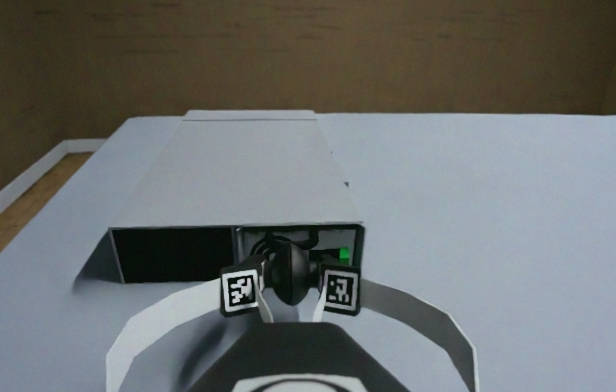

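execute_actions(actions=[{"r1":{"joints":{"arm_m":0.228,"lift_m":0.745,"gripper_m":0.034}},"r2":{"base":{"strafe_m":0.15},"pace":"fast"}}], cameras=["r1_wrist_camera"])

zoom_image(camera="r1_wrist_camera", region=[200, 190, 400, 320])

execute_actions(actions=[{"r1":{"joints":{"arm_m":0.2625,"gripper_m":0.031},"pace":"slow","contact_limits":{"arm_m":0.2}},"r2":{"base":{"strafe_m":0.15},"pace":"fast"}}], cameras=["r1_wrist_camera"])

zoom_image(camera="r1_wrist_camera", region=[200, 190, 400, 320])

Scene clock: 386.87 s.
r1.base_odometry: x=+0.749 y=-2.517 heading=+2.637 (m, m, rad; r1's odometry frame)
r1.turned_by_wheels: +0.000 (rad since the last result)
r1.turned_by_imu: +0.000 (rad since the last result)
r1.base_tilt: forward=-0.1 right=-0.3 (deg)
r1.lidar_m: 0.37 1.74 1.22 1.12 1.15 1.50 1.59 1.63 2.15 2.96 0.59 0.40
r1.base_status: not commanded
r1.joint_positions: lift_m=+0.745 arm_m=+0.230 wrist_yaw_rad=-0.050 wrist_pitch_rad=+0.402 wrist_roll_rad=+0.000 gripper_m=+0.034
r1.joint_status: all done
r1.motor_effort: lift_m=+23(25) arm_m=-10(8) wrist_yaw_rad=-2(1) wrist_pitch_rad=-7(8) wrist_roll_rad=+1(2) gripper_m=-3(20) wheel_0=+1(1) wheel_1=+2(2) wheel_2=-1(1) (%)
r1.hand_pose: x=+0.6613 y=-0.1006 z=+0.8101 quat_wxyz=(+0.980, +0.005, +0.200, -0.025) (m; r1's base frame)
r1.wrist_depth_mm: - - - - - - - / - - - - - - - / - 603 421 466 591 603 627 / 1863 368 298 303 407 418 424 / 297 293 281 278 314 320 320 / 241 246 193 244 191 258 257 / 207 206 216 - 219 216 218
r2.base_odometry: x=+0.619 y=+2.300 heading=-2.089 (m, m, rad; r2's odometry frame)
r2.turned_by_wheels: +0.000 (rad since the last result)
r2.turned_by_imu: +0.000 (rad since the last result)
r2.base_tilt: forward=+0.1 right=-0.3 (deg)
r2.lidar_m: 0.36 2.58 1.66 1.57 1.89 1.69 1.60 1.65 2.28 2.50 0.56 0.42
r2.base_status: done
r2.joint_positions: lift_m=+0.980 arm_m=+0.003 wrist_yaw_rad=+0.000 wrist_pitch_rad=+1.101 wrist_roll_rad=+0.012 gripper_m=+0.110
r2.joint_status: not commanded
r2.motor_effort: lift_m=+21(21) arm_m=-8(8) wrist_yaw_rad=+0(0) wrist_pitch_rad=-3(3) wrist_roll_rad=-1(2) gripper_m=-1(1) wheel_0=-2(12) wheel_1=-1(11) wheel_2=+0(1) (%)
r2.hand_pose: x=+0.3045 y=-0.0874 z=+0.9008 quat_wxyz=(+0.852, +0.005, +0.523, -0.003) (m; r2's base frame)
r2.wrist_depth_mm: 1661 1618 539 535 535 530 525 / 1499 1499 492 488 484 480 480 / 1366 1397 449 445 442 442 439 / 1281 1255 413 413 407 407 404 / 1160 1160 512 1118 1118 1118 1138 / 1098 1078 202 946 917 1042 1060 / 1008 1008 1008 108 1008 991 1008
pictures: r1_wrist_camera
camera_calibration (this result's frames):
r1_wrist_camera: T_world_to_cam=[[-0.0797432, -0.996697, 0.0153718, -0.0679424], [-0.42824, 0.0203289, -0.903436, 1.063], [0.90014, -0.0786257, -0.428447, -0.0277271], [0, 0, 0, 1]] pos_world=[0.47476, -0.0915077, 0.949518]
Images, in order (width x height): r1_wrist_camera 616x392.

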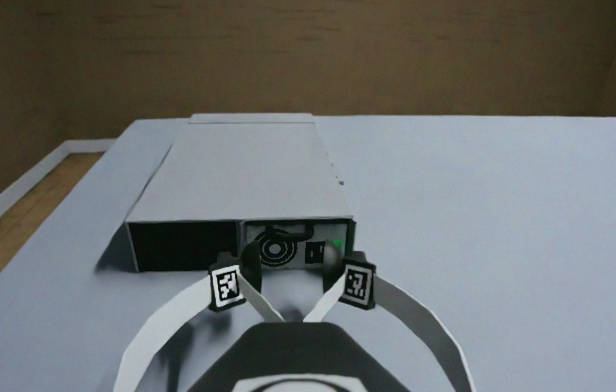

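Region (200, 190, 400, 320) of r1_wrist_camera's 616x392 image, scaled by 2.520; it fills the top 328 rows of this view, and the rest is white.

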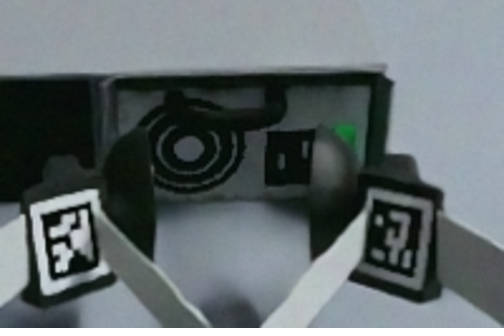

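Scene clock: 388.47 s.
r1.base_odometry: x=+0.749 y=-2.517 heading=+2.637 (m, m, rad; r1's odometry frame)
r1.turned_by_wheels: +0.000 (rad since the last result)
r1.turned_by_imu: +0.000 (rad since the last result)
r1.base_tilt: forward=-0.1 right=-0.4 (deg)
r1.lidar_m: 0.36 1.75 1.20 1.11 1.14 1.53 1.60 1.65 2.16 2.97 0.60 0.39
r1.base_status: not commanded
r1.joint_positions: lift_m=+0.745 arm_m=+0.261 wrist_yaw_rad=-0.050 wrist_pitch_rad=+0.403 wrist_roll_rad=+0.000 gripper_m=+0.031
r1.joint_status: all done
r1.motor_effort: lift_m=+23(23) arm_m=+10(8) wrist_yaw_rad=-2(2) wrist_pitch_rad=-10(10) wrist_roll_rad=+0(1) gripper_m=-3(4) wheel_0=+1(1) wheel_1=+2(2) wheel_2=-1(1) (%)
r1.contact_limits: arm_m 0.2
r1.hand_pose: x=+0.6923 y=-0.1006 z=+0.8099 quat_wxyz=(+0.979, +0.005, +0.200, -0.025) (m; r1's base frame)
r1.wrist_depth_mm: - - - - - - - / - - - - - - - / - 549 418 459 580 603 621 / 1863 366 294 301 407 415 424 / 296 276 242 240 314 319 320 / 242 246 193 236 191 256 256 / 206 204 216 - 217 213 217
r2.base_odometry: x=+0.749 y=+2.225 heading=-2.089 (m, m, rad; r2's odometry frame)
r2.turned_by_wheels: +0.000 (rad since the last result)
r2.turned_by_imu: +0.000 (rad since the last result)
r2.base_tilt: forward=+0.1 right=-0.2 (deg)
r2.lidar_m: 0.39 2.40 1.49 1.40 1.70 1.67 1.59 1.68 2.27 1.60 0.57 0.40
r2.base_status: done
r2.joint_positions: lift_m=+0.980 arm_m=+0.003 wrist_yaw_rad=+0.000 wrist_pitch_rad=+1.101 wrist_roll_rad=+0.012 gripper_m=+0.110
r2.joint_status: not commanded
r2.motor_effort: lift_m=+21(21) arm_m=-8(8) wrist_yaw_rad=+0(0) wrist_pitch_rad=-4(3) wrist_roll_rad=-2(2) gripper_m=-3(2) wheel_0=-2(12) wheel_1=-1(11) wheel_2=+0(2) (%)
r2.hand_pose: x=+0.3045 y=-0.0874 z=+0.9008 quat_wxyz=(+0.852, +0.005, +0.523, -0.003) (m; r2's base frame)
r2.wrist_depth_mm: 1661 1618 1618 539 535 530 525 / 1499 1499 1464 492 488 480 480 / 1397 1366 1366 445 445 442 436 / 1281 1255 1255 418 410 410 402 / 1182 1160 1160 1118 1118 1118 1138 / 1078 1078 202 1060 931 1042 1042 / 1025 1008 1025 108 1025 1008 991
pictures: r1_wrist_camera
camera_calibration (this result's frames):
r1_wrist_camera: T_world_to_cam=[[-0.0799506, -0.99668, 0.0153936, -0.0653957], [-0.428886, 0.0204553, -0.903127, 1.0763], [0.899814, -0.0788077, -0.429097, -0.0549484], [0, 0, 0, 1]] pos_world=[0.505823, -0.0915249, 0.949461]
Images, in order (width x height): r1_wrist_camera 616x392.

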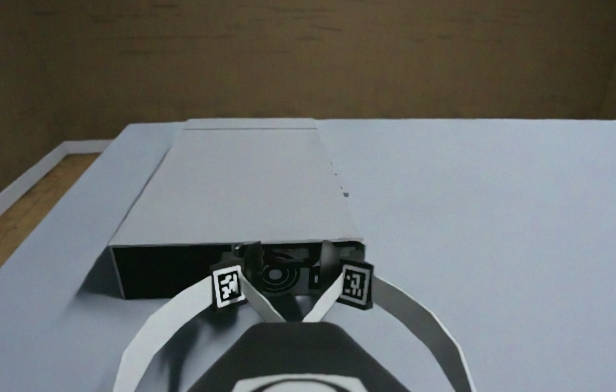

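Region (200, 190, 400, 320) of r1_wrist_camera's 616x392 image, scaled by 2.520; it fills the top 328 rows of this view, and the rest is white.

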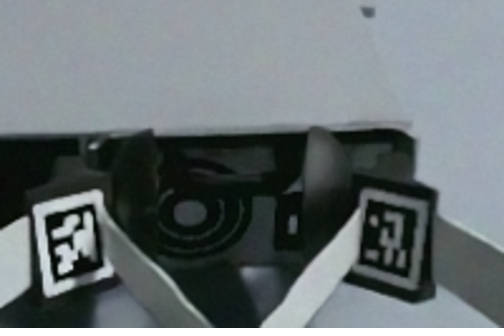

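execute_actions(actions=[{"r1":{"joints":{"arm_m":0.2685,"lift_m":0.743,"gripper_m":0.005},"pace":"slow"},"r2":{"base":{"strafe_m":0.1},"pace":"fast"}}], cameras=[])

execute_actions(actions=[{"r1":{"joints":{"arm_m":0.2745,"lift_m":0.7405,"gripper_m":-0.017},"pace":"slow"}}], cameras=[])

execute_actions(actions=[{"r1":{"joints":{"arm_m":0.2795,"lift_m":0.738,"gripper_m":-0.038},"pace":"slow"}}], cameras=[])

execute_actions(actions=[{"r1":{"joints":{"arm_m":0.27,"lift_m":0.736},"pace":"slow"}}], cameras=["r1_wrist_camera"])

zoom_image(camera="r1_wrist_camera", region=[200, 190, 400, 320])

Scene clock: 390.10 s.
r1.base_odometry: x=+0.749 y=-2.517 heading=+2.637 (m, m, rad; r1's odometry frame)
r1.turned_by_wheels: +0.000 (rad since the last result)
r1.turned_by_imu: +0.000 (rad since the last result)
r1.base_tilt: forward=+0.0 right=-0.4 (deg)
r1.lidar_m: 0.39 1.76 1.20 1.13 1.15 1.51 1.60 1.63 2.15 2.97 0.60 0.40
r1.base_status: not commanded
r1.joint_positions: lift_m=+0.743 arm_m=+0.267 wrist_yaw_rad=-0.050 wrist_pitch_rad=+0.406 wrist_roll_rad=+0.000 gripper_m=+0.005
r1.joint_status: all done
r1.motor_effort: lift_m=+19(21) arm_m=+9(12) wrist_yaw_rad=+0(7) wrist_pitch_rad=-19(19) wrist_roll_rad=+1(2) gripper_m=-18(21) wheel_0=+1(1) wheel_1=+2(2) wheel_2=-2(2) (%)
r1.hand_pose: x=+0.6981 y=-0.1006 z=+0.8073 quat_wxyz=(+0.979, +0.005, +0.202, -0.025) (m; r1's base frame)
r1.wrist_depth_mm: - - - - - - - / - - - - - - - / - 535 402 442 564 585 603 / 1808 338 285 291 397 407 413 / 289 268 235 234 306 309 312 / 236 237 190 237 187 251 252 / 202 201 211 - 216 209 213
r2.base_odometry: x=+0.836 y=+2.176 heading=-2.090 (m, m, rad; r2's odometry frame)
r2.turned_by_wheels: +0.000 (rad since the last result)
r2.turned_by_imu: +0.000 (rad since the last result)
r2.base_tilt: forward=+0.1 right=-0.2 (deg)
r2.lidar_m: 0.64 2.24 1.39 1.31 1.60 1.68 1.60 1.67 2.28 1.63 0.55 0.42
r2.base_status: done
r2.joint_positions: lift_m=+0.980 arm_m=+0.003 wrist_yaw_rad=+0.000 wrist_pitch_rad=+1.101 wrist_roll_rad=+0.012 gripper_m=+0.110
r2.joint_status: not commanded
r2.motor_effort: lift_m=+21(21) arm_m=-8(7) wrist_yaw_rad=+0(0) wrist_pitch_rad=-4(4) wrist_roll_rad=-2(1) gripper_m=-2(1) wheel_0=-2(12) wheel_1=-2(10) wheel_2=+0(1) (%)
r2.hand_pose: x=+0.3045 y=-0.0874 z=+0.9008 quat_wxyz=(+0.852, +0.005, +0.523, -0.003) (m; r2's base frame)
r2.wrist_depth_mm: 1661 1618 1618 1618 535 530 525 / 1499 1499 1464 1464 484 480 480 / 1366 1366 1366 1336 445 442 439 / 1255 1255 1255 1255 410 407 404 / 1160 1182 1160 1160 585 1118 1138 / 1098 1098 201 1078 831 1042 1042 / 1025 1008 1025 108 1025 991 1008
pictures: none
No camera images: the call's "cameras" was empty. Leave "cameras" out to get every camera's image.

Scene clock: 391.17 s.
r1.base_odometry: x=+0.749 y=-2.517 heading=+2.637 (m, m, rad; r1's odometry frame)
r1.turned_by_wheels: +0.000 (rad since the last result)
r1.turned_by_imu: +0.000 (rad since the last result)
r1.base_tilt: forward=-0.1 right=-0.3 (deg)
r1.lidar_m: 0.38 1.74 1.22 1.13 1.15 1.50 1.59 1.64 2.12 2.98 0.59 0.40
r1.base_status: not commanded
r1.joint_positions: lift_m=+0.741 arm_m=+0.273 wrist_yaw_rad=-0.052 wrist_pitch_rad=+0.407 wrist_roll_rad=+0.000 gripper_m=-0.016
r1.joint_status: all done
r1.motor_effort: lift_m=+19(20) arm_m=+10(13) wrist_yaw_rad=+5(11) wrist_pitch_rad=-22(23) wrist_roll_rad=-1(1) gripper_m=-23(25) wheel_0=+1(1) wheel_1=+2(2) wheel_2=-3(3) (%)
r1.hand_pose: x=+0.7036 y=-0.1011 z=+0.8046 quat_wxyz=(+0.979, +0.005, +0.202, -0.026) (m; r1's base frame)
r1.wrist_depth_mm: - - - - - - - / - - - - - - - / - 517 392 433 559 574 585 / 1661 314 279 285 392 399 407 / 283 264 229 228 300 304 306 / 233 222 186 235 185 247 247 / 198 198 208 - 213 206 210
r2.base_odometry: x=+0.836 y=+2.176 heading=-2.090 (m, m, rad; r2's odometry frame)
r2.turned_by_wheels: +0.000 (rad since the last result)
r2.turned_by_imu: +0.000 (rad since the last result)
r2.base_tilt: forward=+0.0 right=-0.2 (deg)
r2.lidar_m: 0.66 2.25 1.39 1.33 1.59 1.69 1.59 1.66 2.29 1.67 0.58 0.42
r2.base_status: not commanded
r2.joint_positions: lift_m=+0.980 arm_m=+0.003 wrist_yaw_rad=+0.000 wrist_pitch_rad=+1.101 wrist_roll_rad=+0.012 gripper_m=+0.110
r2.joint_status: not commanded
r2.motor_effort: lift_m=+21(22) arm_m=-8(8) wrist_yaw_rad=+0(0) wrist_pitch_rad=-4(3) wrist_roll_rad=-3(1) gripper_m=+0(2) wheel_0=-2(2) wheel_1=-2(2) wheel_2=+0(0) (%)
r2.hand_pose: x=+0.3045 y=-0.0874 z=+0.9008 quat_wxyz=(+0.852, +0.005, +0.523, -0.003) (m; r2's base frame)
r2.wrist_depth_mm: 1661 1661 1618 1576 535 530 525 / 1499 1499 1499 1464 484 480 480 / 1366 1366 1366 1366 442 442 439 / 1281 1229 1255 1229 407 407 404 / 1160 1160 1160 1138 585 1138 1138 / 1098 1078 202 1078 820 1042 1042 / 1025 1008 1008 108 1025 991 1008
pictures: none
No camera images: the call's "cameras" was empty. Leave "cameras" out to get every camera's image.

Scene clock: 392.20 s.
r1.base_odometry: x=+0.749 y=-2.517 heading=+2.637 (m, m, rad; r1's odometry frame)
r1.turned_by_wheels: +0.000 (rad since the last result)
r1.turned_by_imu: +0.000 (rad since the last result)
r1.base_tilt: forward=+0.0 right=-0.4 (deg)
r1.lidar_m: 0.37 1.77 1.21 1.11 1.15 1.50 1.60 1.62 2.14 2.97 0.60 0.41
r1.base_status: not commanded
r1.joint_positions: lift_m=+0.738 arm_m=+0.278 wrist_yaw_rad=-0.053 wrist_pitch_rad=+0.408 wrist_roll_rad=+0.000 gripper_m=-0.037
r1.joint_status: all done
r1.motor_effort: lift_m=+19(20) arm_m=+10(11) wrist_yaw_rad=+5(13) wrist_pitch_rad=-23(23) wrist_roll_rad=+1(0) gripper_m=-28(26) wheel_0=+1(1) wheel_1=+2(2) wheel_2=-4(4) (%)
r1.hand_pose: x=+0.7085 y=-0.1012 z=+0.8020 quat_wxyz=(+0.979, +0.005, +0.202, -0.026) (m; r1's base frame)
r1.wrist_depth_mm: - - - - - - - / - - - - - - - / - 512 382 424 549 564 580 / 1042 304 274 278 387 394 399 / 281 247 224 226 286 300 303 / 229 217 182 231 184 243 243 / 196 195 206 - 211 203 206
r2.base_odometry: x=+0.836 y=+2.176 heading=-2.090 (m, m, rad; r2's odometry frame)
r2.turned_by_wheels: +0.000 (rad since the last result)
r2.turned_by_imu: +0.000 (rad since the last result)
r2.base_tilt: forward=+0.1 right=-0.2 (deg)
r2.lidar_m: 0.60 2.23 1.39 1.31 1.62 1.69 1.59 1.69 2.27 1.62 0.53 0.43
r2.base_status: not commanded
r2.joint_positions: lift_m=+0.980 arm_m=+0.003 wrist_yaw_rad=+0.000 wrist_pitch_rad=+1.101 wrist_roll_rad=+0.012 gripper_m=+0.110
r2.joint_status: not commanded
r2.motor_effort: lift_m=+22(21) arm_m=-8(8) wrist_yaw_rad=+0(0) wrist_pitch_rad=-3(4) wrist_roll_rad=-1(0) gripper_m=-1(1) wheel_0=-2(2) wheel_1=-3(3) wheel_2=+0(0) (%)
r2.hand_pose: x=+0.3045 y=-0.0874 z=+0.9008 quat_wxyz=(+0.852, +0.005, +0.523, -0.003) (m; r2's base frame)
r2.wrist_depth_mm: 1618 1661 1661 1576 535 530 525 / 1499 1464 1499 1430 484 480 477 / 1366 1366 1366 1366 442 442 439 / 1255 1255 1255 1255 410 407 404 / 1160 1160 1160 1160 580 1118 1138 / 1078 1078 202 1078 820 1042 1042 / 1025 1008 1008 108 1025 991 991
pictures: none
No camera images: the call's "cameras" was empty. Leave "cameras" out to get every camera's image.

Scene clock: 393.10 s.
r1.base_odometry: x=+0.748 y=-2.517 heading=+2.637 (m, m, rad; r1's odometry frame)
r1.turned_by_wheels: +0.000 (rad since the last result)
r1.turned_by_imu: +0.000 (rad since the last result)
r1.base_tilt: forward=+0.0 right=-0.4 (deg)
r1.lidar_m: 0.37 1.73 1.22 1.12 1.14 1.53 1.59 1.64 2.14 2.97 0.60 0.41
r1.base_status: not commanded
r1.joint_positions: lift_m=+0.736 arm_m=+0.273 wrist_yaw_rad=-0.045 wrist_pitch_rad=+0.401 wrist_roll_rad=+0.000 gripper_m=-0.037
r1.joint_status: all done
r1.on_its_own: wrist_yaw_rad is at rest, and its effort (-16) is outside its rest range (-13 to +13)
r1.motor_effort: lift_m=+21(21) arm_m=-16(17) wrist_yaw_rad=-16(17) wrist_pitch_rad=-4(22) wrist_roll_rad=+0(0) gripper_m=-36(35) wheel_0=-3(3) wheel_1=-1(2) wheel_2=+4(4) (%)
r1.hand_pose: x=+0.7050 y=-0.0993 z=+0.8015 quat_wxyz=(+0.980, +0.004, +0.199, -0.022) (m; r1's base frame)
r1.wrist_depth_mm: - - - - - - - / - - - - - - - / - 521 389 427 554 569 591 / 1708 309 274 281 387 394 402 / 281 259 224 224 286 300 303 / 229 218 181 231 185 243 244 / 195 196 206 - 209 204 206
r2.base_odometry: x=+0.836 y=+2.176 heading=-2.090 (m, m, rad; r2's odometry frame)
r2.turned_by_wheels: +0.000 (rad since the last result)
r2.turned_by_imu: +0.000 (rad since the last result)
r2.base_tilt: forward=+0.1 right=-0.2 (deg)
r2.lidar_m: 0.65 2.21 1.38 1.32 1.60 1.68 1.60 1.65 2.24 1.59 0.57 0.42
r2.base_status: not commanded
r2.joint_positions: lift_m=+0.980 arm_m=+0.003 wrist_yaw_rad=+0.000 wrist_pitch_rad=+1.101 wrist_roll_rad=+0.012 gripper_m=+0.110
r2.joint_status: not commanded
r2.motor_effort: lift_m=+21(21) arm_m=-8(8) wrist_yaw_rad=+0(0) wrist_pitch_rad=-4(3) wrist_roll_rad=-3(0) gripper_m=+0(0) wheel_0=-2(2) wheel_1=-2(3) wheel_2=+0(1) (%)
r2.hand_pose: x=+0.3045 y=-0.0874 z=+0.9008 quat_wxyz=(+0.852, +0.005, +0.523, -0.003) (m; r2's base frame)
r2.wrist_depth_mm: 1618 1661 1618 1576 535 530 525 / 1499 1499 1499 1464 484 484 477 / 1366 1366 1366 1366 445 439 436 / 1255 1255 1255 1255 407 407 404 / 1182 1182 1160 1160 580 1138 1138 / 1078 1078 201 1078 820 1042 1042 / 1025 1008 1025 108 1008 991 991
pictures: r1_wrist_camera
camera_calibration (this result's frames):
r1_wrist_camera: T_world_to_cam=[[-0.0747187, -0.997087, 0.0153422, -0.0665699], [-0.427425, 0.0181221, -0.903869, 1.07352], [0.900958, -0.0740936, -0.427534, -0.071527], [0, 0, 0, 1]] pos_world=[0.518317, -0.0911301, 0.940759]
Images, in order (width x height): r1_wrist_camera 616x392.

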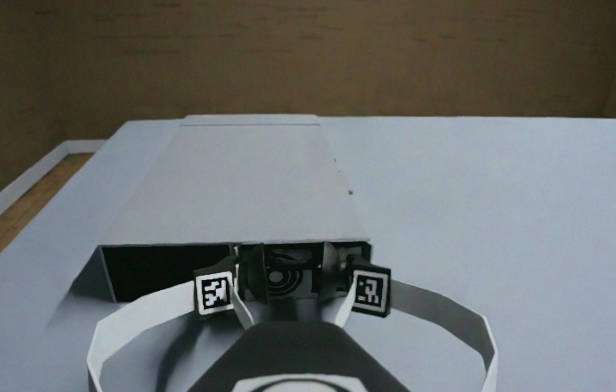

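Region (200, 190, 400, 320) of r1_wrist_camera's 616x392 image, scaled by 2.520; it fills the top 328 rows of this view, and the rest is white.

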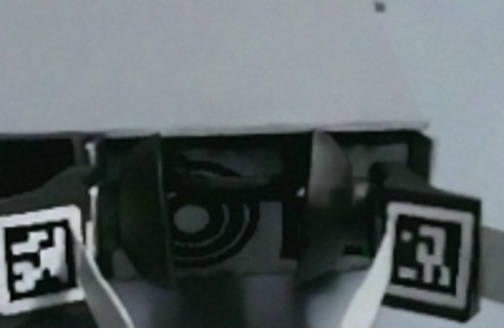

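execute_actions(actions=[{"r1":{"joints":{"arm_m":0.267,"lift_m":0.734},"pace":"slow"}}], cameras=[])

execute_actions(actions=[{"r1":{"joints":{"arm_m":0.264,"lift_m":0.733},"pace":"slow"}}], cameras=["r1_wrist_camera"])

zoom_image(camera="r1_wrist_camera", region=[200, 190, 400, 320])

Scene clock: 393.97 s.
r1.base_odometry: x=+0.748 y=-2.517 heading=+2.637 (m, m, rad; r1's odometry frame)
r1.turned_by_wheels: +0.000 (rad since the last result)
r1.turned_by_imu: +0.000 (rad since the last result)
r1.base_tilt: forward=+0.0 right=-0.4 (deg)
r1.lidar_m: 0.37 1.77 1.22 1.12 1.13 1.52 1.60 1.64 2.14 2.98 0.59 0.40
r1.base_status: not commanded
r1.joint_positions: lift_m=+0.734 arm_m=+0.270 wrist_yaw_rad=-0.042 wrist_pitch_rad=+0.398 wrist_roll_rad=+0.000 gripper_m=-0.037
r1.joint_status: all done
r1.on_its_own: wrist_yaw_rad is at rest, and its effort (-24) is outside its rest range (-13 to +13)
r1.motor_effort: lift_m=+21(22) arm_m=-18(18) wrist_yaw_rad=-24(25) wrist_pitch_rad=+5(5) wrist_roll_rad=-2(1) gripper_m=-37(37) wheel_0=-4(4) wheel_1=-2(2) wheel_2=+7(7) (%)
r1.hand_pose: x=+0.7032 y=-0.0985 z=+0.8005 quat_wxyz=(+0.980, +0.004, +0.197, -0.021) (m; r1's base frame)
r1.wrist_depth_mm: - - - - - - - / - - - - - - - / - 530 392 436 564 580 603 / 1808 330 276 282 389 397 407 / 282 259 226 225 286 303 303 / 230 217 182 230 184 243 244 / 196 195 205 - 209 203 206
r2.base_odometry: x=+0.836 y=+2.176 heading=-2.090 (m, m, rad; r2's odometry frame)
r2.turned_by_wheels: +0.000 (rad since the last result)
r2.turned_by_imu: +0.000 (rad since the last result)
r2.base_tilt: forward=+0.1 right=-0.2 (deg)
r2.lidar_m: 0.63 2.25 1.40 1.32 1.59 1.68 1.59 1.67 2.27 1.60 0.57 0.42
r2.base_status: not commanded
r2.joint_positions: lift_m=+0.980 arm_m=+0.003 wrist_yaw_rad=+0.000 wrist_pitch_rad=+1.101 wrist_roll_rad=+0.012 gripper_m=+0.110
r2.joint_status: not commanded
r2.motor_effort: lift_m=+21(21) arm_m=-8(8) wrist_yaw_rad=+0(0) wrist_pitch_rad=-3(3) wrist_roll_rad=-1(1) gripper_m=-1(0) wheel_0=-2(2) wheel_1=-2(3) wheel_2=+0(0) (%)
r2.hand_pose: x=+0.3045 y=-0.0874 z=+0.9008 quat_wxyz=(+0.852, +0.005, +0.523, -0.003) (m; r2's base frame)
r2.wrist_depth_mm: 1661 1661 1661 1618 535 530 525 / 1499 1464 1464 1430 484 480 480 / 1366 1366 1366 1336 442 442 439 / 1255 1255 1255 1255 410 404 404 / 1182 1160 1160 1160 580 1118 1118 / 1098 1078 201 1078 831 1042 1060 / 1025 1008 1025 108 1025 976 991
pictures: none
No camera images: the call's "cameras" was empty. Leave "cameras" out to get every camera's image.

Scene clock: 394.60 s.
r1.base_odometry: x=+0.748 y=-2.517 heading=+2.637 (m, m, rad; r1's odometry frame)
r1.turned_by_wheels: +0.000 (rad since the last result)
r1.turned_by_imu: +0.000 (rad since the last result)
r1.base_tilt: forward=+0.1 right=-0.3 (deg)
r1.lidar_m: 0.37 1.74 1.19 1.11 1.16 1.51 1.59 1.65 2.15 2.97 0.59 0.41
r1.base_status: not commanded
r1.joint_positions: lift_m=+0.733 arm_m=+0.267 wrist_yaw_rad=-0.041 wrist_pitch_rad=+0.396 wrist_roll_rad=+0.000 gripper_m=-0.037
r1.joint_status: all done
r1.on_its_own: wrist_yaw_rad is at rest, and its effort (-26) is outside its rest range (-13 to +13)
r1.motor_effort: lift_m=+20(21) arm_m=-19(22) wrist_yaw_rad=-26(27) wrist_pitch_rad=+10(10) wrist_roll_rad=+1(2) gripper_m=-36(37) wheel_0=-4(4) wheel_1=-1(2) wheel_2=+8(8) (%)
r1.hand_pose: x=+0.7005 y=-0.0983 z=+0.7999 quat_wxyz=(+0.980, +0.004, +0.197, -0.020) (m; r1's base frame)
r1.wrist_depth_mm: - - - - - - - / - - - - - - - / - 530 392 433 564 580 603 / 1808 330 277 281 392 399 404 / 282 260 231 234 287 300 303 / 229 218 183 230 184 243 244 / 195 195 204 - 209 202 206
r2.base_odometry: x=+0.836 y=+2.176 heading=-2.090 (m, m, rad; r2's odometry frame)
r2.turned_by_wheels: +0.000 (rad since the last result)
r2.turned_by_imu: +0.000 (rad since the last result)
r2.base_tilt: forward=+0.1 right=-0.2 (deg)
r2.lidar_m: 0.62 2.25 1.38 1.33 1.58 1.69 1.62 1.67 2.26 1.63 0.56 0.42
r2.base_status: not commanded
r2.joint_positions: lift_m=+0.980 arm_m=+0.003 wrist_yaw_rad=+0.000 wrist_pitch_rad=+1.101 wrist_roll_rad=+0.012 gripper_m=+0.110
r2.joint_status: not commanded
r2.motor_effort: lift_m=+21(21) arm_m=-8(8) wrist_yaw_rad=+0(0) wrist_pitch_rad=-4(4) wrist_roll_rad=+0(0) gripper_m=-1(1) wheel_0=-2(2) wheel_1=-3(3) wheel_2=+0(0) (%)
r2.hand_pose: x=+0.3045 y=-0.0874 z=+0.9008 quat_wxyz=(+0.852, +0.005, +0.523, -0.003) (m; r2's base frame)
r2.wrist_depth_mm: 1661 1618 1618 1618 530 530 525 / 1499 1499 1464 1464 488 480 480 / 1366 1366 1366 1366 445 439 439 / 1255 1229 1255 1255 407 407 404 / 1160 1160 1160 1160 585 1118 1138 / 1098 1078 202 1078 820 1042 1060 / 1025 1008 1025 108 1025 991 1008
pictures: r1_wrist_camera
camera_calibration (this result's frames):
r1_wrist_camera: T_world_to_cam=[[-0.0710995, -0.997354, 0.0151912, -0.0683824], [-0.422946, 0.0163512, -0.906008, 1.06846], [0.903361, -0.0708417, -0.422989, -0.0730538], [0, 0, 0, 1]] pos_world=[0.513034, -0.0908473, 0.938173]
Images, in order (width x height): r1_wrist_camera 616x392.

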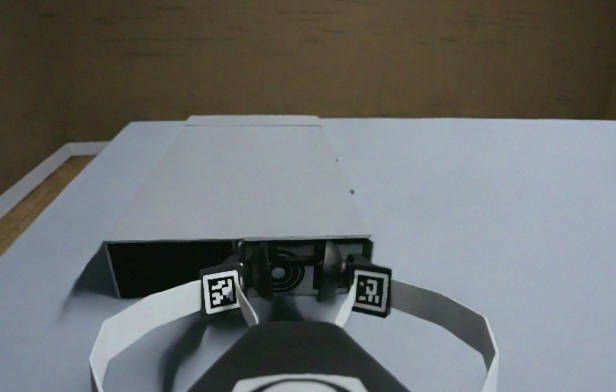

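Region (200, 190, 400, 320) of r1_wrist_camera's 616x392 image, scaled by 2.520; it fills the top 328 rows of this view, and the rest is white.

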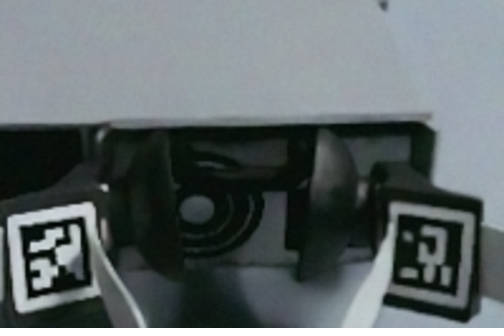

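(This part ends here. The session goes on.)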